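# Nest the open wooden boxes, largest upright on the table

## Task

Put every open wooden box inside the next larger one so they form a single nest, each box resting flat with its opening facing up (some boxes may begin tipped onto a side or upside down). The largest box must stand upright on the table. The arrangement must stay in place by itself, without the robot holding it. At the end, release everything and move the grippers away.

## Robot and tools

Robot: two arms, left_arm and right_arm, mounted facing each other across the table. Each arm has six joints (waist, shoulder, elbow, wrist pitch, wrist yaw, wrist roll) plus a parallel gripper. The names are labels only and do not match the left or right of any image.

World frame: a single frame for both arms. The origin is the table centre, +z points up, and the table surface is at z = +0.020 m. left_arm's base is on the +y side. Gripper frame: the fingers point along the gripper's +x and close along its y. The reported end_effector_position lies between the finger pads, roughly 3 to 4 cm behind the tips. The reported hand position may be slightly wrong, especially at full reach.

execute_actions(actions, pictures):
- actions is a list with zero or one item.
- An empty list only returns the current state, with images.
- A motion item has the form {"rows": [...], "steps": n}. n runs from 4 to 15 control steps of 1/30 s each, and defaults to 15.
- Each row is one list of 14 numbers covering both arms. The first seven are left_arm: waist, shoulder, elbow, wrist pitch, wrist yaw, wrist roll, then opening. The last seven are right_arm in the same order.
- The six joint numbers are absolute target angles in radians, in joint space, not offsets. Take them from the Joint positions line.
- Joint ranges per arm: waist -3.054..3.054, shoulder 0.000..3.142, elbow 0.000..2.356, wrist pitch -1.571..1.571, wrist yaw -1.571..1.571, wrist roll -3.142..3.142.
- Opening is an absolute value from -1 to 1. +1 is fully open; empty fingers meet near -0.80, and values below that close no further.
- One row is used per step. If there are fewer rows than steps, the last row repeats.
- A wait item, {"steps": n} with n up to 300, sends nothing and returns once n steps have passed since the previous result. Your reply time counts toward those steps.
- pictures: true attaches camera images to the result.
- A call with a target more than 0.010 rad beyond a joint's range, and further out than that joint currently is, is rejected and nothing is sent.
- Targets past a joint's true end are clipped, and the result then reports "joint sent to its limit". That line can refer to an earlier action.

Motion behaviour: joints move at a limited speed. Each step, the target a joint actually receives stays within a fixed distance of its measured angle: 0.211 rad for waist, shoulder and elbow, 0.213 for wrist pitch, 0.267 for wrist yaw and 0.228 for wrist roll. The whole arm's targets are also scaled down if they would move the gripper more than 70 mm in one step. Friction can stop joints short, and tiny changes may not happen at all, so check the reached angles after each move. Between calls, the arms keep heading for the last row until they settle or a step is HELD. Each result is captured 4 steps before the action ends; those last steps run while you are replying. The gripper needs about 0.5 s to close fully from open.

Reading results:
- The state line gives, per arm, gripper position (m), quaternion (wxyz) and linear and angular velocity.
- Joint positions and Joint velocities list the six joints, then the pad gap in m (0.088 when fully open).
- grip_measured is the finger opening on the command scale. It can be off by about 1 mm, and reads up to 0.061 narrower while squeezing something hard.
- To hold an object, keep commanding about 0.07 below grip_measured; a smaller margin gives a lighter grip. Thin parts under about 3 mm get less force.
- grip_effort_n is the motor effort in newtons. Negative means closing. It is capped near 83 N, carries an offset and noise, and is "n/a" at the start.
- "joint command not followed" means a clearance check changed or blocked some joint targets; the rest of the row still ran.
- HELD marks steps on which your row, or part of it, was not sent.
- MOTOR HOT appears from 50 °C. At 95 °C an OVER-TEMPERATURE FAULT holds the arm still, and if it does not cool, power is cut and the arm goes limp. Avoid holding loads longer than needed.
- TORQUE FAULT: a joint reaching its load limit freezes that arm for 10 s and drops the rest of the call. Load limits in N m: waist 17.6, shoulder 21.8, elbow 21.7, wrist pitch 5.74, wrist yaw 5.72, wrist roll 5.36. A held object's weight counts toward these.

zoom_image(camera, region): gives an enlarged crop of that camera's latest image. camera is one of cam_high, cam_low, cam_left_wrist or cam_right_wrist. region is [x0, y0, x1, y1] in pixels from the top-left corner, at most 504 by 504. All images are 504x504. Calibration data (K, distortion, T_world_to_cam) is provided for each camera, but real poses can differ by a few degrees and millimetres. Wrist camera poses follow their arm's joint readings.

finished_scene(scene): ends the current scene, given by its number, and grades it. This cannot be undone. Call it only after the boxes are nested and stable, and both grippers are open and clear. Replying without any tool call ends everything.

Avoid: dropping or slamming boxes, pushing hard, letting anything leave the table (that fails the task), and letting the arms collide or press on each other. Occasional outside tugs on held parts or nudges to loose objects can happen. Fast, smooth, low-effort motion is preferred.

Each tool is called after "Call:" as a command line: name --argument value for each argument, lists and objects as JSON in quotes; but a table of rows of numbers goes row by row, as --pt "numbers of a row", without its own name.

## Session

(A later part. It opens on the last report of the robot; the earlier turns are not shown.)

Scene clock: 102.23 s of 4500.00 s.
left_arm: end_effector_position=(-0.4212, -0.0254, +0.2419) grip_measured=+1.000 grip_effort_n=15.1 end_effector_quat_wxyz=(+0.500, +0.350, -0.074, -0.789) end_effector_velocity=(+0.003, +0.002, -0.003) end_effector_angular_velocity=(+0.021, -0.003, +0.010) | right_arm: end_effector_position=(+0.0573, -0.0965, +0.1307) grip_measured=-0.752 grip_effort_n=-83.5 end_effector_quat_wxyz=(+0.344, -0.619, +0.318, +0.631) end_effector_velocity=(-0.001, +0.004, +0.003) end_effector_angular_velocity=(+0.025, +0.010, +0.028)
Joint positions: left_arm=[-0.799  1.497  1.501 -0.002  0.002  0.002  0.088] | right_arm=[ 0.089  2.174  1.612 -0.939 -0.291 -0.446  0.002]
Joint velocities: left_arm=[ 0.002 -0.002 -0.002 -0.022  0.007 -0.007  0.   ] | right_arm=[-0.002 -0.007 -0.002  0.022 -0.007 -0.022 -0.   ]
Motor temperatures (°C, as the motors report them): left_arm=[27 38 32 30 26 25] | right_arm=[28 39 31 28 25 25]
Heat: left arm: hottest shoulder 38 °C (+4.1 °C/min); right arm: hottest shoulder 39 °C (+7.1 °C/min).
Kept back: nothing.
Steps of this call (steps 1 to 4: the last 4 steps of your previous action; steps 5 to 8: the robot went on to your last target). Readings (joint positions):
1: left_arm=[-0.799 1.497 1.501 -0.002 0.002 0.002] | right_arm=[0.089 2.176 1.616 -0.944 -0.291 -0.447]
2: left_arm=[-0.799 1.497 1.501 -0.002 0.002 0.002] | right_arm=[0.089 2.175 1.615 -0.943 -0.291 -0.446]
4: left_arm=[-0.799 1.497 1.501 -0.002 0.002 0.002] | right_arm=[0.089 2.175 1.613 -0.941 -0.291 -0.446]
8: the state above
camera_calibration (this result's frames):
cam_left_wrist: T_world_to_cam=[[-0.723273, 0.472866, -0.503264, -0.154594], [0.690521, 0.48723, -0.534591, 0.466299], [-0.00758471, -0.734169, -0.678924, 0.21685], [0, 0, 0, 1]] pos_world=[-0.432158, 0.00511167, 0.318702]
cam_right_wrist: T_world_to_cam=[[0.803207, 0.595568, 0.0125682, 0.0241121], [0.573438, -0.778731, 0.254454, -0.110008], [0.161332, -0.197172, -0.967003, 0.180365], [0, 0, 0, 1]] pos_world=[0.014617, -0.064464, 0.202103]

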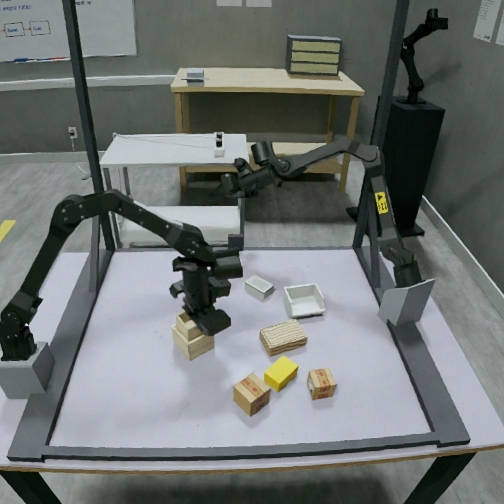

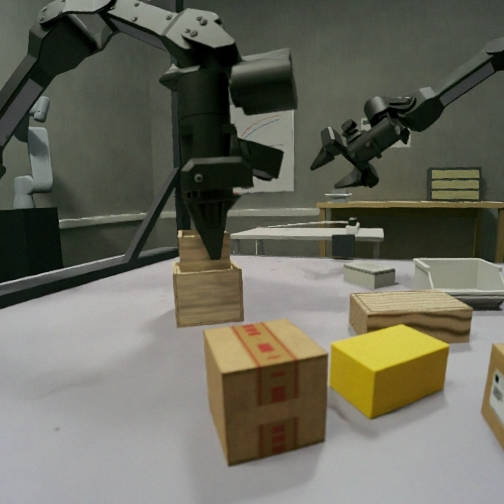

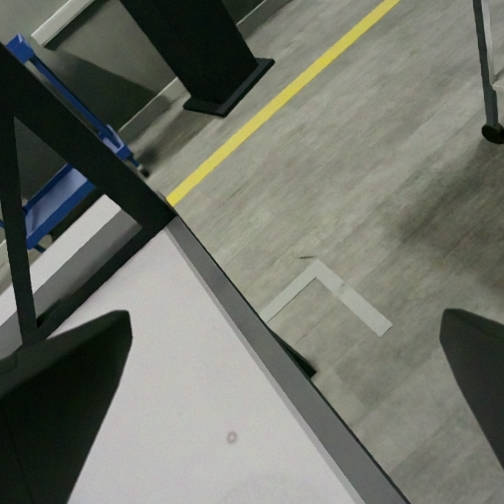

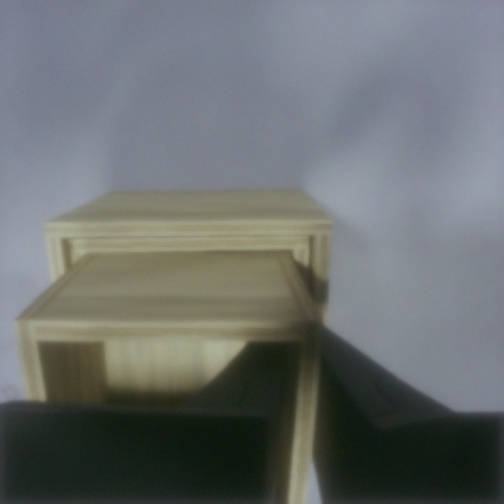

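Call:
execute_actions --actions '[{"rows":[[-0.8,1.5,1.5,0,0,0,1,0.089,2.18,1.66,-0.995,-0.29,-0.45,-0.9]],"steps":10}]'

Call:
execute_actions --actions '[{"rows":[[-0.8,1.5,1.5,0,0,0,1,0.072,2.175,1.66,-0.995,-0.29,-0.46,-0.9]],"steps":10}]'

Call:
execute_actions --actions '[{"rows":[[-0.8,1.5,1.5,0,0,0,1,0.078,2.18,1.61,-0.945,-0.29,-0.46,-0.9]],"steps":15}]'

Call:
execute_actions --actions '[{"steps":8}]' --pictures true

Scene clock: 102.60 s of 4500.00 s.
left_arm: end_effector_position=(-0.4212, -0.0254, +0.2419) grip_measured=+1.000 grip_effort_n=14.7 end_effector_quat_wxyz=(+0.500, +0.350, -0.074, -0.789) end_effector_velocity=(-0.003, +0.003, +0.002) end_effector_angular_velocity=(+0.006, +0.010, -0.005) | right_arm: end_effector_position=(+0.0552, -0.0960, +0.1385) grip_measured=-0.752 grip_effort_n=-83.5 end_effector_quat_wxyz=(+0.343, -0.619, +0.321, +0.630) end_effector_velocity=(-0.000, -0.019, +0.009) end_effector_angular_velocity=(-0.095, -0.007, +0.005)
Joint positions: left_arm=[-0.799  1.497  1.501 -0.002  0.002  0.002  0.088] | right_arm=[ 0.087  2.172  1.642 -0.979 -0.294 -0.446  0.002]
Joint velocities: left_arm=[-0.002 -0.007  0.002 -0.007  0.007 -0.007  0.   ] | right_arm=[-0.002 -0.002  0.037 -0.139 -0.007 -0.037 -0.   ]
Motor temperatures (°C, as the motors report them): left_arm=[27 38 32 30 26 25] | right_arm=[28 39 31 28 25 25]
Heat: left arm: hottest shoulder 38 °C (+4.0 °C/min); right arm: hottest shoulder 39 °C (+7.0 °C/min).
Steps of this call (steps 1 to 5: the robot went on to your last target; steps 6 to 11: the first 6 steps of this action). Readings (joint positions):
6: left_arm=[-0.799 1.497 1.501 -0.002 0.002 0.002] | right_arm=[0.088 2.172 1.615 -0.943 -0.292 -0.446]
7: left_arm=[-0.799 1.497 1.501 -0.002 0.002 0.002] | right_arm=[0.087 2.172 1.624 -0.957 -0.294 -0.446]
9: left_arm=[-0.799 1.497 1.501 -0.002 0.002 0.002] | right_arm=[0.087 2.172 1.637 -0.971 -0.294 -0.446]
11: the state above

Scene clock: 102.93 s of 4500.00 s.
left_arm: end_effector_position=(-0.4212, -0.0254, +0.2419) grip_measured=+1.000 grip_effort_n=15.1 end_effector_quat_wxyz=(+0.500, +0.350, -0.074, -0.789) end_effector_velocity=(+0.003, -0.000, +0.000) end_effector_angular_velocity=(-0.001, +0.010, +0.028) | right_arm: end_effector_position=(+0.0588, -0.0959, +0.1413) grip_measured=-0.752 grip_effort_n=-83.5 end_effector_quat_wxyz=(+0.343, -0.619, +0.322, +0.629) end_effector_velocity=(+0.019, +0.009, +0.012) end_effector_angular_velocity=(+0.036, +0.025, -0.029)
Joint positions: left_arm=[-0.799  1.497  1.501 -0.002  0.002  0.002  0.088] | right_arm=[ 0.077  2.172  1.649 -0.992 -0.294 -0.456  0.002]
Joint velocities: left_arm=[-0.002 -0.002 -0.002 -0.007 -0.022 -0.022  0.   ] | right_arm=[-0.061 -0.007  0.007  0.007 -0.022 -0.022 -0.   ]
Motor temperatures (°C, as the motors report them): left_arm=[27 38 32 30 26 25] | right_arm=[28 39 31 28 25 25]
Heat: left arm: hottest shoulder 38 °C (+4.0 °C/min); right arm: hottest shoulder 39 °C (+7.0 °C/min).
Steps of this call (steps 1 to 4: the last 4 steps of your previous action; steps 5 to 10: the first 6 steps of this action). Readings (joint positions):
5: left_arm=[-0.799 1.497 1.501 -0.002 0.002 0.002] | right_arm=[0.087 2.172 1.646 -0.990 -0.294 -0.449]
6: left_arm=[-0.799 1.497 1.501 -0.002 0.002 0.002] | right_arm=[0.086 2.172 1.647 -0.990 -0.294 -0.451]
8: left_arm=[-0.799 1.497 1.501 -0.002 0.002 0.002] | right_arm=[0.082 2.172 1.648 -0.991 -0.294 -0.454]
10: the state above

Scene clock: 103.43 s of 4500.00 s.
left_arm: end_effector_position=(-0.4212, -0.0254, +0.2419) grip_measured=+1.000 grip_effort_n=15.1 end_effector_quat_wxyz=(+0.500, +0.350, -0.074, -0.789) end_effector_velocity=(+0.001, -0.001, +0.002) end_effector_angular_velocity=(-0.016, +0.005, +0.015) | right_arm: end_effector_position=(+0.0613, -0.0930, +0.1373) grip_measured=-0.752 grip_effort_n=-83.5 end_effector_quat_wxyz=(+0.347, -0.616, +0.315, +0.633) end_effector_velocity=(+0.001, -0.002, -0.002) end_effector_angular_velocity=(-0.003, +0.007, -0.010)
Joint positions: left_arm=[-0.799  1.497  1.501 -0.002  0.002  0.002  0.088] | right_arm=[ 0.074  2.172  1.629 -0.953 -0.294 -0.458  0.002]
Joint velocities: left_arm=[-0.002 -0.002 -0.002  0.007 -0.022 -0.007  0.   ] | right_arm=[-0.002 -0.002 -0.012  0.007 -0.007  0.007 -0.   ]
Motor temperatures (°C, as the motors report them): left_arm=[27 38 32 30 26 25] | right_arm=[28 39 31 28 25 25]
Heat: left arm: hottest shoulder 38 °C (+4.0 °C/min); right arm: hottest shoulder 39 °C (+7.1 °C/min).
Steps of this call (steps 1 to 4: the last 4 steps of your previous action; steps 5 to 15: the first 11 steps of this action). Readings (joint positions):
5: left_arm=[-0.799 1.497 1.501 -0.002 0.002 0.002] | right_arm=[0.073 2.172 1.649 -0.990 -0.294 -0.457]
6: left_arm=[-0.799 1.497 1.501 -0.002 0.002 0.002] | right_arm=[0.073 2.172 1.645 -0.979 -0.294 -0.457]
8: left_arm=[-0.799 1.497 1.501 -0.002 0.002 0.002] | right_arm=[0.073 2.172 1.638 -0.963 -0.294 -0.457]
12: left_arm=[-0.799 1.497 1.501 -0.002 0.002 0.002] | right_arm=[0.074 2.172 1.631 -0.954 -0.294 -0.458]
15: the state above

Scene clock: 103.70 s of 4500.00 s.
left_arm: end_effector_position=(-0.4212, -0.0254, +0.2419) grip_measured=+1.000 grip_effort_n=15.1 end_effector_quat_wxyz=(+0.500, +0.350, -0.074, -0.789) end_effector_velocity=(+0.003, +0.001, -0.003) end_effector_angular_velocity=(+0.012, +0.011, +0.020) | right_arm: end_effector_position=(+0.0613, -0.0930, +0.1372) grip_measured=-0.752 grip_effort_n=-83.5 end_effector_quat_wxyz=(+0.347, -0.616, +0.315, +0.633) end_effector_velocity=(-0.001, +0.000, +0.002) end_effector_angular_velocity=(+0.006, +0.022, +0.018)
Joint positions: left_arm=[-0.799  1.497  1.501 -0.002  0.002  0.002  0.088] | right_arm=[ 0.074  2.172  1.628 -0.952 -0.294 -0.458  0.002]
Joint velocities: left_arm=[-0.002 -0.002 -0.007 -0.007 -0.007 -0.022  0.   ] | right_arm=[-0.007 -0.007 -0.007  0.007 -0.022 -0.022 -0.   ]
Motor temperatures (°C, as the motors report them): left_arm=[27 38 32 30 26 25] | right_arm=[28 39 31 28 25 25]
Heat: left arm: hottest shoulder 38 °C (+4.0 °C/min); right arm: hottest shoulder 39 °C (+7.0 °C/min).
Kept back: nothing.
Steps of this call (steps 1 to 4: the last 4 steps of your previous action; steps 5 to 8: the robot went on to your last target). Readings (joint positions):
1: left_arm=[-0.799 1.497 1.501 -0.002 0.002 0.002] | right_arm=[0.074 2.172 1.629 -0.953 -0.294 -0.458]
2: left_arm=[-0.799 1.497 1.501 -0.002 0.002 0.002] | right_arm=[0.074 2.172 1.629 -0.953 -0.294 -0.458]
4: left_arm=[-0.799 1.497 1.501 -0.002 0.002 0.002] | right_arm=[0.074 2.172 1.628 -0.952 -0.294 -0.458]
8: the state above
camera_calibration (this result's frames):
cam_left_wrist: T_world_to_cam=[[-0.723273, 0.472866, -0.503264, -0.154594], [0.690521, 0.48723, -0.534591, 0.466299], [-0.00758471, -0.734169, -0.678924, 0.21685], [0, 0, 0, 1]] pos_world=[-0.432158, 0.00511167, 0.318702]
cam_right_wrist: T_world_to_cam=[[0.803593, 0.59496, 0.0161663, 0.0181112], [0.573639, -0.781465, 0.245461, -0.110198], [0.158673, -0.187977, -0.969272, 0.188023], [0, 0, 0, 1]] pos_world=[0.0188259, -0.0615476, 0.209002]

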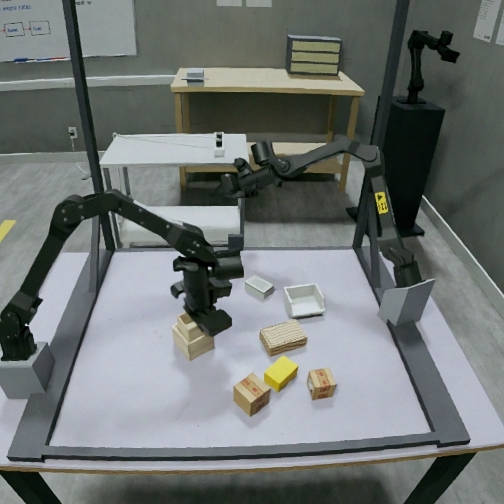

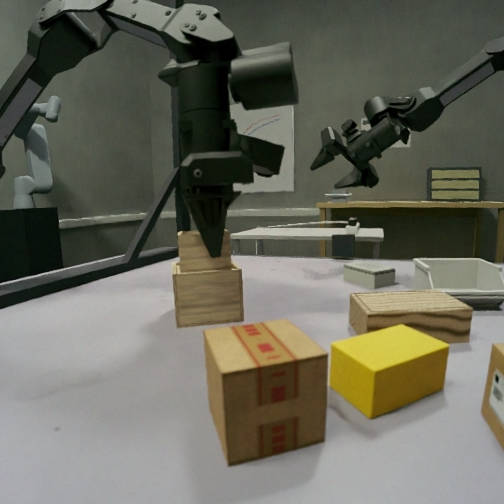

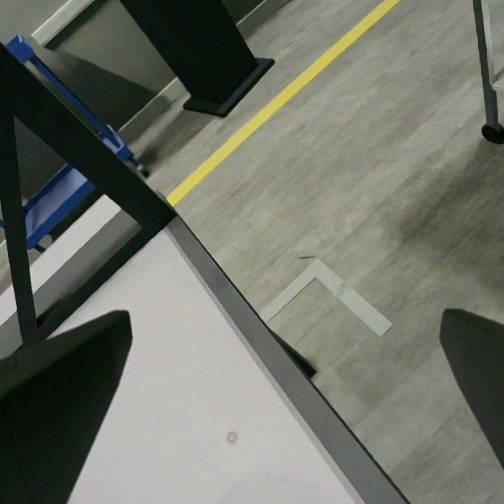

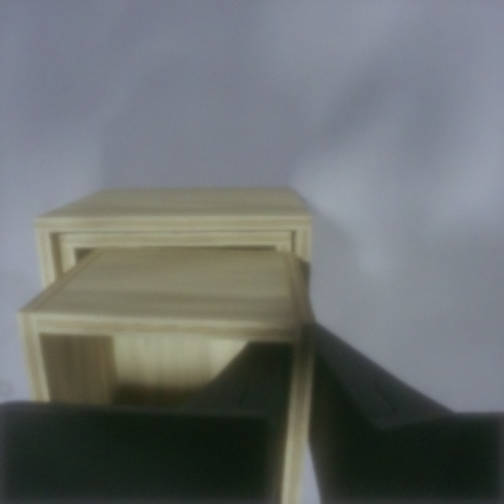

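Call:
execute_actions --actions '[{"rows":[[-0.8,1.5,1.5,0,0,0,1,0.087,2.172,1.64,-0.99,-0.29,-0.455,-0.9]],"steps":12}]'

Call:
execute_actions --actions '[{"rows":[[-0.8,1.5,1.5,0,0,0,1,0.087,2.172,1.60,-0.955,-0.29,-0.455,-0.9]],"steps":15}]'

Call:
execute_actions --actions '[{"steps":8}]' --pictures true

Scene clock: 104.30 s of 4500.00 s.
left_arm: end_effector_position=(-0.4212, -0.0254, +0.2419) grip_measured=+1.000 grip_effort_n=15.1 end_effector_quat_wxyz=(+0.500, +0.350, -0.074, -0.789) end_effector_velocity=(+0.002, +0.002, -0.000) end_effector_angular_velocity=(+0.008, +0.014, +0.018) | right_arm: end_effector_position=(+0.0595, -0.0987, +0.1371) grip_measured=-0.752 grip_effort_n=-83.5 end_effector_quat_wxyz=(+0.340, -0.622, +0.324, +0.627) end_effector_velocity=(-0.011, -0.006, +0.001) end_effector_angular_velocity=(-0.029, +0.019, +0.003)
Joint positions: left_arm=[-0.799  1.497  1.501 -0.002  0.002  0.002  0.088] | right_arm=[ 0.08   2.172  1.632 -0.982 -0.293 -0.458  0.002]
Joint velocities: left_arm=[-0.002 -0.007 -0.007 -0.007 -0.007 -0.022  0.   ] | right_arm=[ 0.017 -0.002  0.012 -0.037 -0.022  0.007 -0.   ]
Motor temperatures (°C, as the motors report them): left_arm=[27 38 32 30 26 25] | right_arm=[28 39 31 28 25 25]
Heat: left arm: hottest shoulder 38 °C (+4.0 °C/min); right arm: hottest shoulder 39 °C (+7.1 °C/min).
Steps of this call (steps 1 to 10: the robot went on to your last target; steps 11 to 18: the first 8 steps of this action). Readings (joint positions):
11: left_arm=[-0.799 1.497 1.501 -0.002 0.002 0.002] | right_arm=[0.074 2.172 1.628 -0.953 -0.294 -0.458]
12: left_arm=[-0.799 1.497 1.501 -0.002 0.002 0.002] | right_arm=[0.074 2.172 1.629 -0.956 -0.293 -0.458]
14: left_arm=[-0.799 1.497 1.501 -0.002 0.002 0.002] | right_arm=[0.076 2.172 1.631 -0.971 -0.293 -0.458]
18: the state above

Scene clock: 104.80 s of 4500.00 s.
left_arm: end_effector_position=(-0.4212, -0.0254, +0.2419) grip_measured=+1.000 grip_effort_n=14.7 end_effector_quat_wxyz=(+0.500, +0.350, -0.074, -0.789) end_effector_velocity=(+0.001, +0.001, -0.001) end_effector_angular_velocity=(+0.008, +0.014, +0.018) | right_arm: end_effector_position=(+0.0590, -0.0983, +0.1362) grip_measured=-0.752 grip_effort_n=-83.5 end_effector_quat_wxyz=(+0.341, -0.620, +0.320, +0.630) end_effector_velocity=(+0.000, -0.007, +0.002) end_effector_angular_velocity=(-0.021, +0.005, -0.016)
Joint positions: left_arm=[-0.799  1.497  1.501 -0.002  0.002  0.002  0.088] | right_arm=[ 0.081  2.167  1.62  -0.964 -0.293 -0.457  0.002]
Joint velocities: left_arm=[-0.002 -0.002 -0.002 -0.007 -0.007 -0.022  0.   ] | right_arm=[-0.002 -0.012 -0.012 -0.022 -0.007  0.007 -0.   ]
Motor temperatures (°C, as the motors report them): left_arm=[27 38 32 30 26 25] | right_arm=[28 39 31 28 25 25]
Heat: left arm: hottest shoulder 38 °C (+4.0 °C/min); right arm: hottest shoulder 39 °C (+7.0 °C/min).
Steps of this call (steps 1 to 4: the last 4 steps of your previous action; steps 5 to 15: the first 11 steps of this action). Readings (joint positions):
5: left_arm=[-0.799 1.497 1.501 -0.002 0.002 0.002] | right_arm=[0.081 2.172 1.633 -0.984 -0.293 -0.457]
6: left_arm=[-0.799 1.497 1.501 -0.002 0.002 0.002] | right_arm=[0.081 2.172 1.631 -0.980 -0.293 -0.457]
8: left_arm=[-0.799 1.497 1.501 -0.002 0.002 0.002] | right_arm=[0.081 2.171 1.627 -0.973 -0.293 -0.457]
12: left_arm=[-0.799 1.497 1.501 -0.002 0.002 0.002] | right_arm=[0.081 2.168 1.621 -0.966 -0.293 -0.457]
15: the state above

Scene clock: 105.07 s of 4500.00 s.
left_arm: end_effector_position=(-0.4212, -0.0254, +0.2419) grip_measured=+1.000 grip_effort_n=14.7 end_effector_quat_wxyz=(+0.500, +0.350, -0.074, -0.789) end_effector_velocity=(+0.003, -0.000, +0.000) end_effector_angular_velocity=(+0.005, +0.013, +0.021) | right_arm: end_effector_position=(+0.0590, -0.0984, +0.1362) grip_measured=-0.752 grip_effort_n=-83.5 end_effector_quat_wxyz=(+0.342, -0.620, +0.319, +0.630) end_effector_velocity=(+0.000, -0.002, +0.001) end_effector_angular_velocity=(-0.007, +0.006, +0.018)
Joint positions: left_arm=[-0.799  1.497  1.501 -0.002  0.002  0.002  0.088] | right_arm=[ 0.081  2.166  1.619 -0.963 -0.293 -0.457  0.002]
Joint velocities: left_arm=[ 0.002 -0.002 -0.002 -0.007 -0.007 -0.022  0.   ] | right_arm=[-0.002 -0.002 -0.002 -0.007 -0.007 -0.022 -0.   ]
Motor temperatures (°C, as the motors report them): left_arm=[27 38 32 30 26 25] | right_arm=[28 39 31 28 25 25]
Heat: left arm: hottest shoulder 38 °C (+4.1 °C/min); right arm: hottest shoulder 39 °C (+6.1 °C/min).
Kept back: nothing.
Steps of this call (steps 1 to 4: the last 4 steps of your previous action; steps 5 to 8: the robot went on to your last target). Readings (joint positions):
1: left_arm=[-0.799 1.497 1.501 -0.002 0.002 0.002] | right_arm=[0.081 2.167 1.620 -0.964 -0.293 -0.457]
2: left_arm=[-0.799 1.497 1.501 -0.002 0.002 0.002] | right_arm=[0.081 2.167 1.619 -0.964 -0.293 -0.457]
4: left_arm=[-0.799 1.497 1.501 -0.002 0.002 0.002] | right_arm=[0.081 2.167 1.619 -0.964 -0.293 -0.457]
8: the state above
camera_calibration (this result's frames):
cam_left_wrist: T_world_to_cam=[[-0.723273, 0.472866, -0.503264, -0.154594], [0.690521, 0.48723, -0.534591, 0.466299], [-0.00758471, -0.734169, -0.678924, 0.21685], [0, 0, 0, 1]] pos_world=[-0.432158, 0.00511167, 0.318702]
cam_right_wrist: T_world_to_cam=[[0.802539, 0.596538, 0.00858286, 0.0244426], [0.574315, -0.776377, 0.259618, -0.11433], [0.161536, -0.203424, -0.965673, 0.184261], [0, 0, 0, 1]] pos_world=[0.0162807, -0.0658611, 0.207408]

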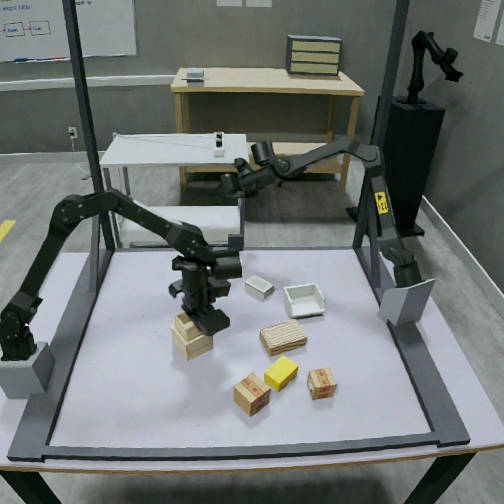

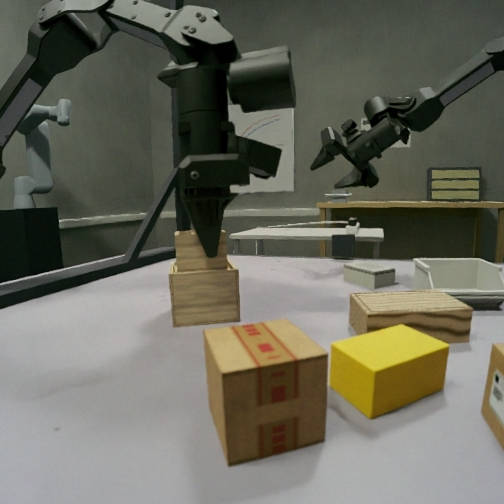

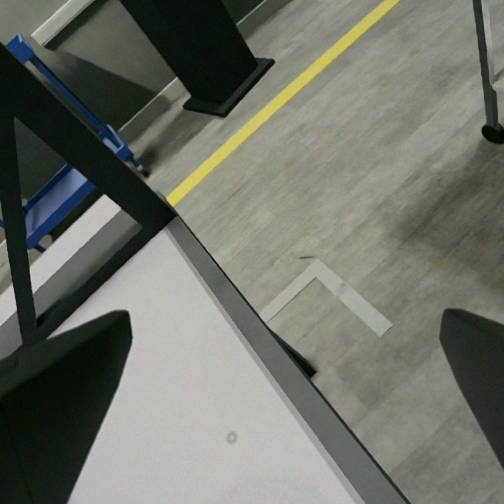

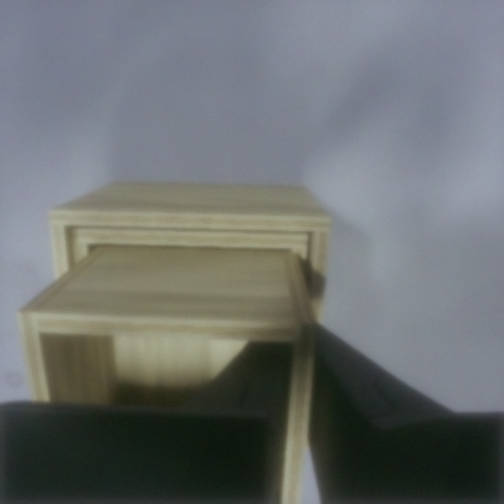

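Call:
execute_actions --actions '[{"rows":[[-0.8,1.5,1.5,0,0,0,1,0.081,2.166,1.619,-0.963,-0.29,-0.457,-0.6]],"steps":15}]'

Call:
execute_actions --actions '[{"steps":10}]' --pictures true

Call:
zoom_image --camera "cam_high" --region '[140,260,260,370]'

Scene clock: 105.67 s of 4500.00 s.
left_arm: end_effector_position=(-0.4212, -0.0254, +0.2419) grip_measured=+1.000 grip_effort_n=15.1 end_effector_quat_wxyz=(+0.500, +0.350, -0.074, -0.789) end_effector_velocity=(-0.001, +0.000, +0.001) end_effector_angular_velocity=(-0.003, +0.021, +0.011) | right_arm: end_effector_position=(+0.0591, -0.0980, +0.1365) grip_measured=-0.616 grip_effort_n=18.4 end_effector_quat_wxyz=(+0.342, -0.620, +0.319, +0.630) end_effector_velocity=(-0.002, -0.002, +0.001) end_effector_angular_velocity=(-0.009, +0.021, +0.004)
Joint positions: left_arm=[-0.799  1.497  1.501 -0.002  0.002  0.002  0.088] | right_arm=[ 0.081  2.165  1.618 -0.961 -0.293 -0.457  0.009]
Joint velocities: left_arm=[-0.002 -0.002 -0.002  0.007 -0.007 -0.022  0.   ] | right_arm=[-0.002 -0.002 -0.002 -0.007 -0.022 -0.007  0.005]
Motor temperatures (°C, as the motors report them): left_arm=[27 39 32 30 26 25] | right_arm=[28 39 31 28 25 25]
Heat: left arm: hottest shoulder 39 °C (+5.0 °C/min); right arm: hottest shoulder 39 °C (+6.0 °C/min).
Steps of this call (steps 1 to 7: the robot went on to your last target; steps 8 to 18: the first 11 steps of this action). Readings (joint positions):
8: left_arm=[-0.799 1.497 1.501 -0.002 0.002 0.002] | right_arm=[0.081 2.166 1.618 -0.963 -0.293 -0.457]
9: left_arm=[-0.799 1.497 1.501 -0.002 0.002 0.002] | right_arm=[0.081 2.165 1.618 -0.963 -0.293 -0.457]
11: left_arm=[-0.799 1.497 1.501 -0.002 0.002 0.002] | right_arm=[0.081 2.165 1.618 -0.961 -0.293 -0.457]
15: left_arm=[-0.799 1.497 1.501 -0.002 0.002 0.002] | right_arm=[0.081 2.165 1.618 -0.961 -0.293 -0.457]
18: the state above

Scene clock: 106.00 s of 4500.00 s.
left_arm: end_effector_position=(-0.4212, -0.0254, +0.2419) grip_measured=+1.000 grip_effort_n=15.1 end_effector_quat_wxyz=(+0.500, +0.350, -0.074, -0.789) end_effector_velocity=(+0.000, +0.002, +0.001) end_effector_angular_velocity=(-0.003, -0.008, +0.001) | right_arm: end_effector_position=(+0.0591, -0.0980, +0.1365) grip_measured=-0.604 grip_effort_n=17.9 end_effector_quat_wxyz=(+0.342, -0.620, +0.319, +0.630) end_effector_velocity=(+0.003, -0.005, -0.001) end_effector_angular_velocity=(-0.024, -0.011, -0.003)
Joint positions: left_arm=[-0.799  1.497  1.501 -0.002  0.002  0.002  0.088] | right_arm=[ 0.081  2.165  1.618 -0.961 -0.293 -0.457  0.009]
Joint velocities: left_arm=[-0.002 -0.007 -0.002 -0.007 -0.007  0.007  0.   ] | right_arm=[-0.002  0.002 -0.002 -0.022  0.007 -0.007  0.   ]
Motor temperatures (°C, as the motors report them): left_arm=[27 39 32 30 26 25] | right_arm=[28 39 31 28 25 25]
Heat: left arm: hottest shoulder 39 °C (+5.0 °C/min); right arm: hottest shoulder 39 °C (+6.0 °C/min).
Kept back: nothing.
Steps of this call (steps 1 to 4: the last 4 steps of your previous action; steps 5 to 10: the robot went on to your last target). Readings (joint positions):
1: left_arm=[-0.799 1.497 1.501 -0.002 0.002 0.002] | right_arm=[0.081 2.165 1.618 -0.961 -0.293 -0.457]
2: left_arm=[-0.799 1.497 1.501 -0.002 0.002 0.002] | right_arm=[0.081 2.165 1.618 -0.961 -0.293 -0.457]
4: left_arm=[-0.799 1.497 1.501 -0.002 0.002 0.002] | right_arm=[0.081 2.165 1.618 -0.961 -0.293 -0.457]
8: left_arm=[-0.799 1.497 1.501 -0.002 0.002 0.002] | right_arm=[0.081 2.165 1.618 -0.961 -0.293 -0.457]
10: the state above
camera_calibration (this result's frames):
cam_left_wrist: T_world_to_cam=[[-0.723273, 0.472866, -0.503264, -0.154594], [0.690521, 0.48723, -0.534591, 0.466299], [-0.00758471, -0.734169, -0.678924, 0.21685], [0, 0, 0, 1]] pos_world=[-0.432158, 0.00511167, 0.318702]
cam_right_wrist: T_world_to_cam=[[0.802356, 0.596767, 0.00971061, 0.0240644], [0.574632, -0.776788, 0.25768, -0.113922], [0.161318, -0.201171, -0.966182, 0.184888], [0, 0, 0, 1]] pos_world=[0.0163295, -0.0656603, 0.207757]

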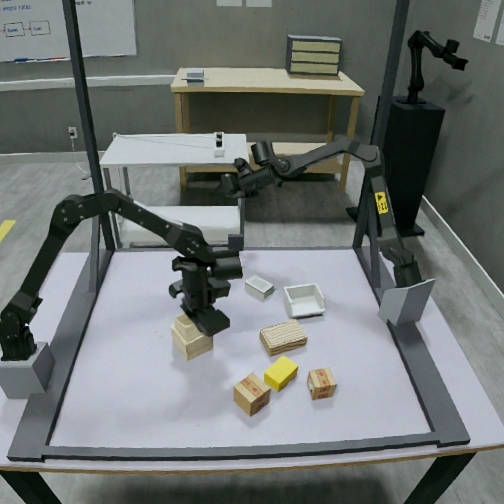

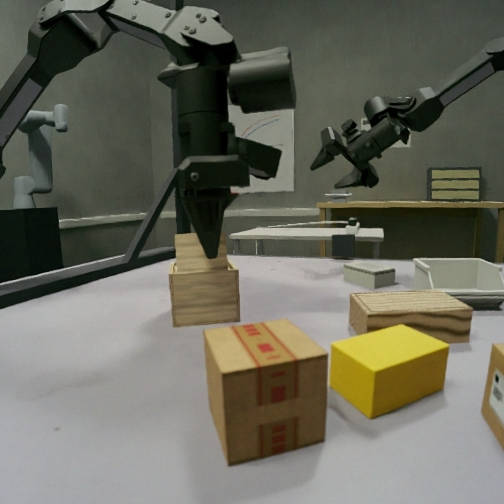

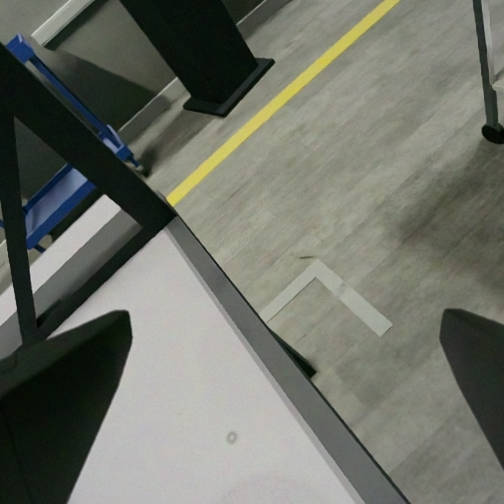

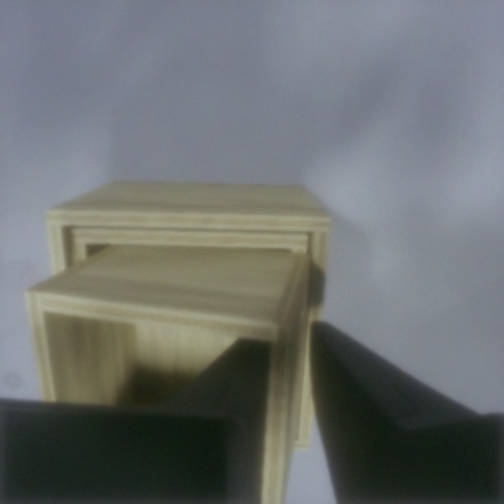

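Region (140, 260, 260, 370) of cam_high's 504x504 image, scaled by 4.200, with more detail than that image has; it fills the top 462 rows of this view, and the rest is white.

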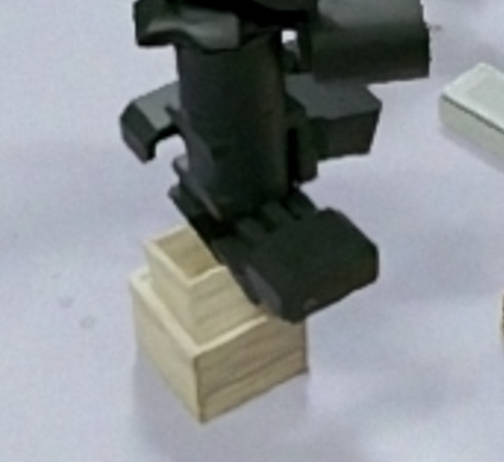

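Call:
execute_actions --actions '[{"rows":[[-0.8,1.5,1.5,0,0,0,1,0.055,2.166,1.619,-0.963,-0.29,-0.457,-0.4]],"steps":15}]'

Call:
execute_actions --actions '[{"steps":10}]' --pictures true

Scene clock: 109.27 s of 4500.00 s.
left_arm: end_effector_position=(-0.4212, -0.0254, +0.2419) grip_measured=+1.000 grip_effort_n=14.7 end_effector_quat_wxyz=(+0.500, +0.350, -0.074, -0.789) end_effector_velocity=(+0.003, +0.001, -0.003) end_effector_angular_velocity=(+0.008, -0.001, +0.013) | right_arm: end_effector_position=(+0.0687, -0.0958, +0.1395) grip_measured=-0.412 grip_effort_n=18.4 end_effector_quat_wxyz=(+0.352, -0.615, +0.324, +0.628) end_effector_velocity=(+0.001, -0.000, -0.002) end_effector_angular_velocity=(-0.003, +0.021, +0.001)
Joint positions: left_arm=[-0.799  1.497  1.501 -0.002  0.002  0.002  0.088] | right_arm=[ 0.056  2.165  1.618 -0.961 -0.293 -0.457  0.019]
Joint velocities: left_arm=[-0.002 -0.002 -0.007 -0.007 -0.007 -0.007  0.   ] | right_arm=[-0.007  0.002 -0.007  0.007 -0.022 -0.007  0.004]
Motor temperatures (°C, as the motors report them): left_arm=[27 39 32 30 26 25] | right_arm=[29 39 31 28 25 25]
Heat: left arm: hottest shoulder 39 °C (+5.1 °C/min); right arm: hottest shoulder 39 °C (+6.1 °C/min).
Steps of this call (steps 1 to 15: the robot went on to your last target; steps 16 to 87: nothing new was sent; steps 88 to 98: the first 11 steps of this action). Readings (joint positions):
88: left_arm=[-0.799 1.497 1.501 -0.002 0.002 0.002] | right_arm=[0.081 2.165 1.618 -0.961 -0.293 -0.457]
89: left_arm=[-0.799 1.497 1.501 -0.002 0.002 0.002] | right_arm=[0.078 2.165 1.618 -0.961 -0.293 -0.457]
91: left_arm=[-0.799 1.497 1.501 -0.002 0.002 0.002] | right_arm=[0.070 2.165 1.618 -0.961 -0.293 -0.457]
95: left_arm=[-0.799 1.497 1.501 -0.002 0.002 0.002] | right_arm=[0.057 2.165 1.618 -0.961 -0.293 -0.457]
98: the state above

Scene clock: 109.60 s of 4500.00 s.
left_arm: end_effector_position=(-0.4212, -0.0254, +0.2419) grip_measured=+1.000 grip_effort_n=15.1 end_effector_quat_wxyz=(+0.500, +0.350, -0.074, -0.789) end_effector_velocity=(+0.001, +0.001, -0.001) end_effector_angular_velocity=(+0.000, -0.011, +0.004) | right_arm: end_effector_position=(+0.0687, -0.0958, +0.1395) grip_measured=-0.403 grip_effort_n=18.8 end_effector_quat_wxyz=(+0.352, -0.615, +0.324, +0.628) end_effector_velocity=(-0.001, -0.001, +0.002) end_effector_angular_velocity=(-0.002, +0.007, -0.010)
Joint positions: left_arm=[-0.799  1.497  1.501 -0.002  0.002  0.002  0.088] | right_arm=[ 0.056  2.165  1.618 -0.961 -0.293 -0.457  0.019]
Joint velocities: left_arm=[-0.002 -0.002 -0.002 -0.007 -0.007  0.007  0.   ] | right_arm=[-0.002 -0.002  0.002 -0.007 -0.007  0.007 -0.   ]
Motor temperatures (°C, as the motors report them): left_arm=[27 39 32 30 26 25] | right_arm=[29 39 31 28 25 25]
Heat: left arm: hottest shoulder 39 °C (+5.0 °C/min); right arm: hottest shoulder 39 °C (+6.0 °C/min).
Kept back: nothing.
Steps of this call (steps 1 to 4: the last 4 steps of your previous action; steps 5 to 10: the robot went on to your last target). Readings (joint positions):
1: left_arm=[-0.799 1.497 1.501 -0.002 0.002 0.002] | right_arm=[0.056 2.165 1.618 -0.961 -0.293 -0.457]
2: left_arm=[-0.799 1.497 1.501 -0.002 0.002 0.002] | right_arm=[0.056 2.165 1.618 -0.961 -0.293 -0.457]
4: left_arm=[-0.799 1.497 1.501 -0.002 0.002 0.002] | right_arm=[0.056 2.165 1.618 -0.961 -0.293 -0.457]
8: left_arm=[-0.799 1.497 1.501 -0.002 0.002 0.002] | right_arm=[0.056 2.165 1.618 -0.961 -0.293 -0.457]
10: the state above
camera_calibration (this result's frames):
cam_left_wrist: T_world_to_cam=[[-0.723273, 0.472866, -0.503264, -0.154594], [0.690521, 0.48723, -0.534591, 0.466299], [-0.00758471, -0.734169, -0.678924, 0.21685], [0, 0, 0, 1]] pos_world=[-0.432158, 0.00511167, 0.318702]
cam_right_wrist: T_world_to_cam=[[0.816054, 0.577814, 0.0136875, 0.0116664], [0.556428, -0.791817, 0.251821, -0.117898], [0.156344, -0.197884, -0.967677, 0.187561], [0, 0, 0, 1]] pos_world=[0.0267573, -0.0629793, 0.211028]

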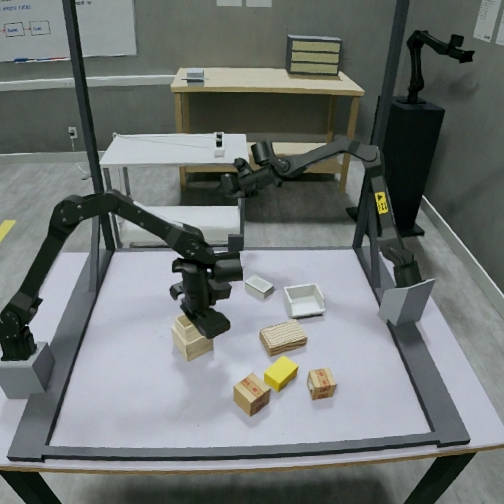

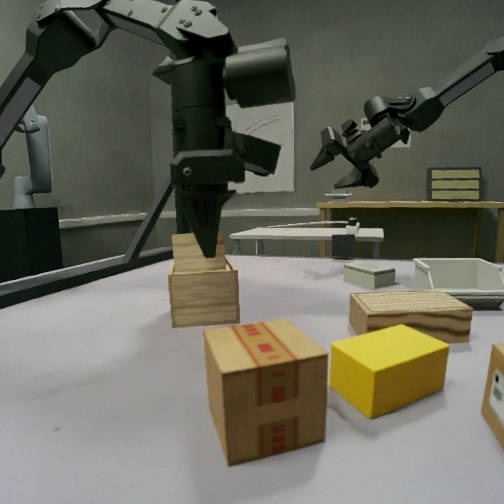

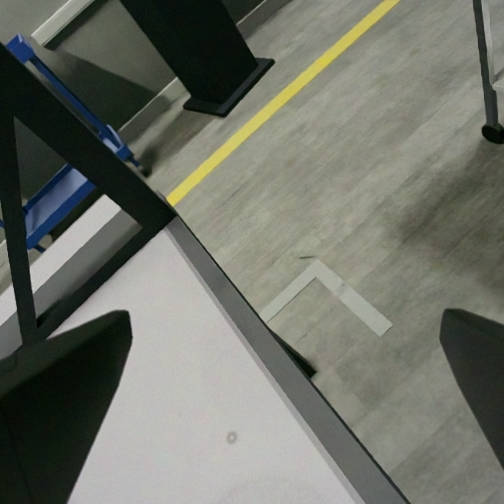

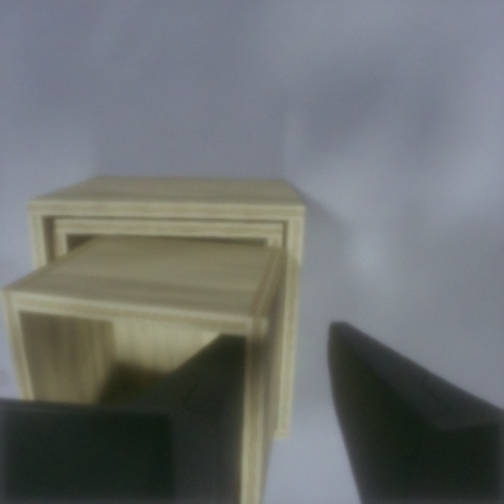

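Call:
execute_actions --actions '[{"rows":[[-0.8,1.5,1.5,0,0,0,1,0.065,2.05,1.62,-1.07,-0.29,-0.457,-0.4]],"steps":15}]'

Call:
execute_actions --actions '[{"rows":[[-0.8,1.5,1.5,0,0,0,1,0.163,2.04,1.647,-1.125,-0.29,-0.383,0]],"steps":15}]'

Call:
execute_actions --actions '[{"steps":10}]' --pictures true

Scene clock: 110.57 s of 4500.00 s.
left_arm: end_effector_position=(-0.4212, -0.0254, +0.2419) grip_measured=+1.000 grip_effort_n=15.1 end_effector_quat_wxyz=(+0.500, +0.350, -0.074, -0.789) end_effector_velocity=(-0.000, +0.001, +0.001) end_effector_angular_velocity=(-0.005, +0.002, +0.016) | right_arm: end_effector_position=(+0.0557, -0.1123, +0.1806) grip_measured=-0.403 grip_effort_n=18.4 end_effector_quat_wxyz=(+0.352, -0.614, +0.318, +0.631) end_effector_velocity=(-0.000, -0.015, -0.001) end_effector_angular_velocity=(-0.064, +0.001, -0.024)
Joint positions: left_arm=[-0.799  1.497  1.501 -0.002  0.002  0.002  0.088] | right_arm=[ 0.061  2.053  1.62  -1.063 -0.293 -0.457  0.019]
Joint velocities: left_arm=[-0.007 -0.002  0.002 -0.007 -0.022 -0.007  0.   ] | right_arm=[ 0.002 -0.002 -0.002 -0.066 -0.007  0.007 -0.   ]
Motor temperatures (°C, as the motors report them): left_arm=[27 39 32 30 26 25] | right_arm=[29 39 31 28 25 25]
Heat: left arm: hottest shoulder 39 °C (+4.0 °C/min); right arm: hottest shoulder 39 °C (+6.0 °C/min).
Steps of this call (steps 1 to 15: the robot went on to your last target; steps 16 to 18: nothing new was sent; steps 19 to 29: the first 11 steps of this action). Readings (joint positions):
19: left_arm=[-0.799 1.497 1.501 -0.002 0.002 0.002] | right_arm=[0.056 2.158 1.618 -0.968 -0.293 -0.457]
20: left_arm=[-0.799 1.497 1.501 -0.002 0.002 0.002] | right_arm=[0.056 2.147 1.618 -1.000 -0.293 -0.457]
22: left_arm=[-0.799 1.497 1.501 -0.002 0.002 0.002] | right_arm=[0.058 2.114 1.617 -1.036 -0.293 -0.457]
26: left_arm=[-0.799 1.497 1.501 -0.002 0.002 0.002] | right_arm=[0.061 2.058 1.620 -1.056 -0.293 -0.457]
29: the state above

Scene clock: 111.07 s of 4500.00 s.
left_arm: end_effector_position=(-0.4212, -0.0254, +0.2419) grip_measured=+1.000 grip_effort_n=15.1 end_effector_quat_wxyz=(+0.500, +0.350, -0.074, -0.789) end_effector_velocity=(+0.002, +0.003, -0.001) end_effector_angular_velocity=(+0.011, -0.003, +0.015) | right_arm: end_effector_position=(+0.0176, -0.1308, +0.1735) grip_measured=-0.021 grip_effort_n=18.8 end_effector_quat_wxyz=(+0.328, -0.631, +0.330, +0.621) end_effector_velocity=(+0.004, +0.004, +0.009) end_effector_angular_velocity=(+0.015, +0.024, -0.044)
Joint positions: left_arm=[-0.799  1.497  1.501 -0.002  0.002  0.002  0.088] | right_arm=[ 0.164  2.049  1.637 -1.12  -0.288 -0.388  0.038]
Joint velocities: left_arm=[-0.002 -0.007 -0.002 -0.022 -0.007 -0.007  0.   ] | right_arm=[-0.027 -0.007  0.012 -0.007 -0.022  0.022  0.008]
Motor temperatures (°C, as the motors report them): left_arm=[27 39 32 30 26 25] | right_arm=[29 39 31 28 25 25]
Heat: left arm: hottest shoulder 39 °C (+4.1 °C/min); right arm: hottest shoulder 39 °C (+5.1 °C/min).
Steps of this call (steps 1 to 4: the last 4 steps of your previous action; steps 5 to 15: the first 11 steps of this action). Readings (joint positions):
5: left_arm=[-0.799 1.497 1.501 -0.002 0.002 0.002] | right_arm=[0.064 2.052 1.623 -1.072 -0.291 -0.446]
6: left_arm=[-0.799 1.497 1.501 -0.002 0.002 0.002] | right_arm=[0.076 2.052 1.626 -1.086 -0.288 -0.430]
8: left_arm=[-0.799 1.497 1.501 -0.002 0.002 0.002] | right_arm=[0.113 2.052 1.628 -1.105 -0.288 -0.410]
12: left_arm=[-0.799 1.497 1.501 -0.002 0.002 0.002] | right_arm=[0.163 2.051 1.635 -1.117 -0.288 -0.393]
15: the state above

Scene clock: 111.40 s of 4500.00 s.
left_arm: end_effector_position=(-0.4212, -0.0254, +0.2419) grip_measured=+1.000 grip_effort_n=15.1 end_effector_quat_wxyz=(+0.500, +0.350, -0.074, -0.789) end_effector_velocity=(+0.002, -0.001, -0.000) end_effector_angular_velocity=(-0.001, +0.010, +0.028) | right_arm: end_effector_position=(+0.0182, -0.1310, +0.1737) grip_measured=-0.004 grip_effort_n=18.8 end_effector_quat_wxyz=(+0.329, -0.630, +0.332, +0.620) end_effector_velocity=(+0.000, -0.005, +0.002) end_effector_angular_velocity=(-0.017, +0.004, +0.015)
Joint positions: left_arm=[-0.799  1.497  1.501 -0.002  0.002  0.002  0.088] | right_arm=[ 0.163  2.049  1.637 -1.122 -0.288 -0.385  0.039]
Joint velocities: left_arm=[-0.002  0.002  0.002 -0.007 -0.022 -0.022  0.   ] | right_arm=[-0.002 -0.007 -0.002 -0.022 -0.007 -0.022  0.   ]
Motor temperatures (°C, as the motors report them): left_arm=[27 39 32 30 26 25] | right_arm=[29 39 31 28 25 25]
Heat: left arm: hottest shoulder 39 °C (+4.0 °C/min); right arm: hottest shoulder 39 °C (+5.1 °C/min).
Kept back: nothing.
Steps of this call (steps 1 to 4: the last 4 steps of your previous action; steps 5 to 10: the robot went on to your last target). Readings (joint positions):
1: left_arm=[-0.799 1.497 1.501 -0.002 0.002 0.002] | right_arm=[0.164 2.049 1.637 -1.120 -0.288 -0.388]
2: left_arm=[-0.799 1.497 1.501 -0.002 0.002 0.002] | right_arm=[0.163 2.049 1.637 -1.121 -0.288 -0.387]
4: left_arm=[-0.799 1.497 1.501 -0.002 0.002 0.002] | right_arm=[0.163 2.049 1.637 -1.122 -0.288 -0.386]
8: left_arm=[-0.799 1.497 1.501 -0.002 0.002 0.002] | right_arm=[0.163 2.049 1.637 -1.122 -0.288 -0.385]
10: the state above
camera_calibration (this result's frames):
cam_left_wrist: T_world_to_cam=[[-0.723273, 0.472866, -0.503264, -0.154594], [0.690521, 0.48723, -0.534591, 0.466299], [-0.00758471, -0.734169, -0.678924, 0.21685], [0, 0, 0, 1]] pos_world=[-0.432158, 0.00511167, 0.318702]
cam_right_wrist: T_world_to_cam=[[0.802845, 0.596076, -0.0115145, 0.0797729], [0.571477, -0.763922, 0.299728, -0.131286], [0.169865, -0.247216, -0.953955, 0.212532], [0, 0, 0, 1]] pos_world=[-0.0251203, -0.0953016, 0.243015]

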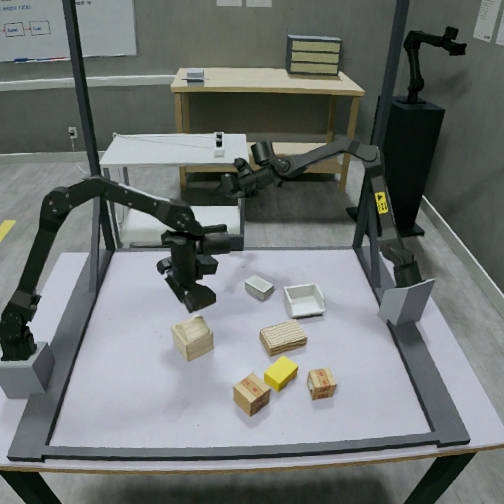

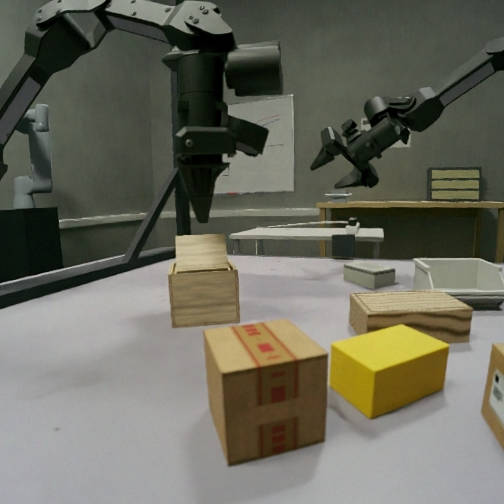

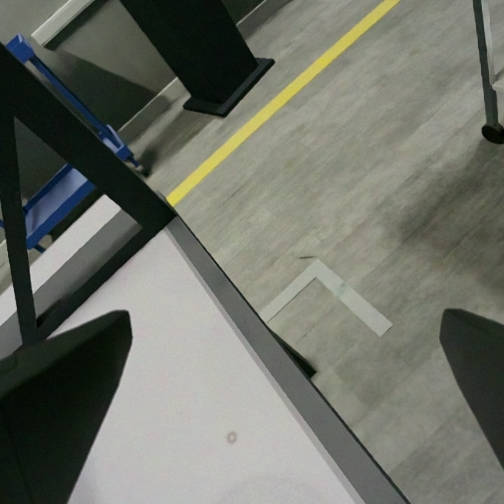

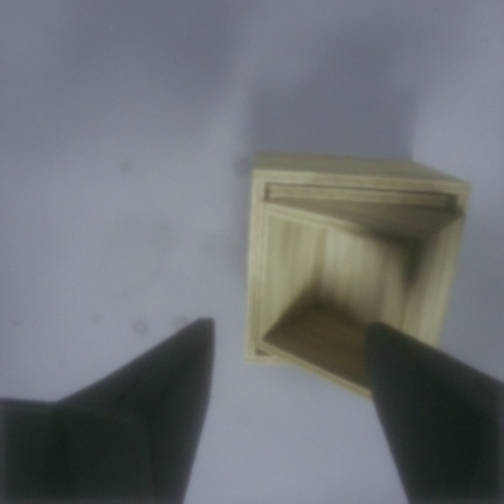

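Call:
zoom_image --camera "cam_high" --region '[140,280,250,370]'

Call:
zoom_image --camera "cam_low" --region '[140,200,280,340]'

Region (140, 280, 250, 370) of cam_high's 504x504 image, scaled by 4.582, with more detail than that image has; it fills the top 412 rows of this view, and the rest is white.

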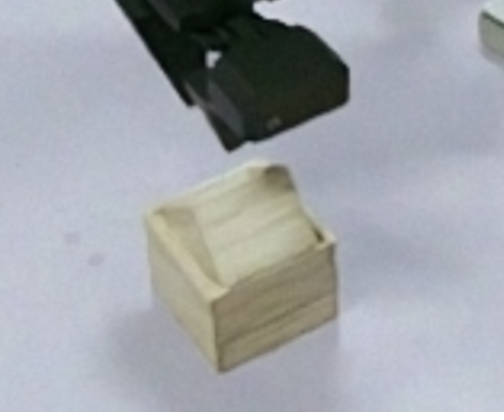

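Region (140, 200, 280, 340) of cam_low's 504x504 image, scaled by 3.600, with more detail than that image has.

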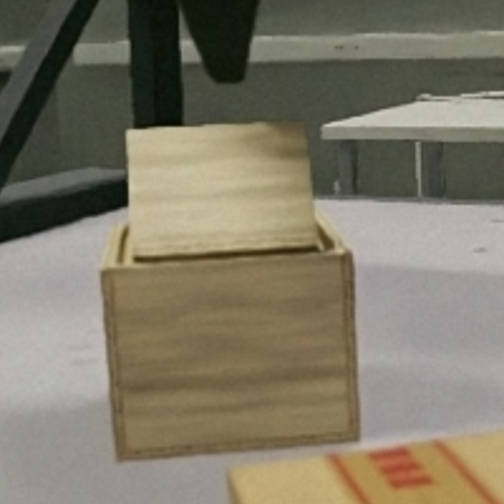

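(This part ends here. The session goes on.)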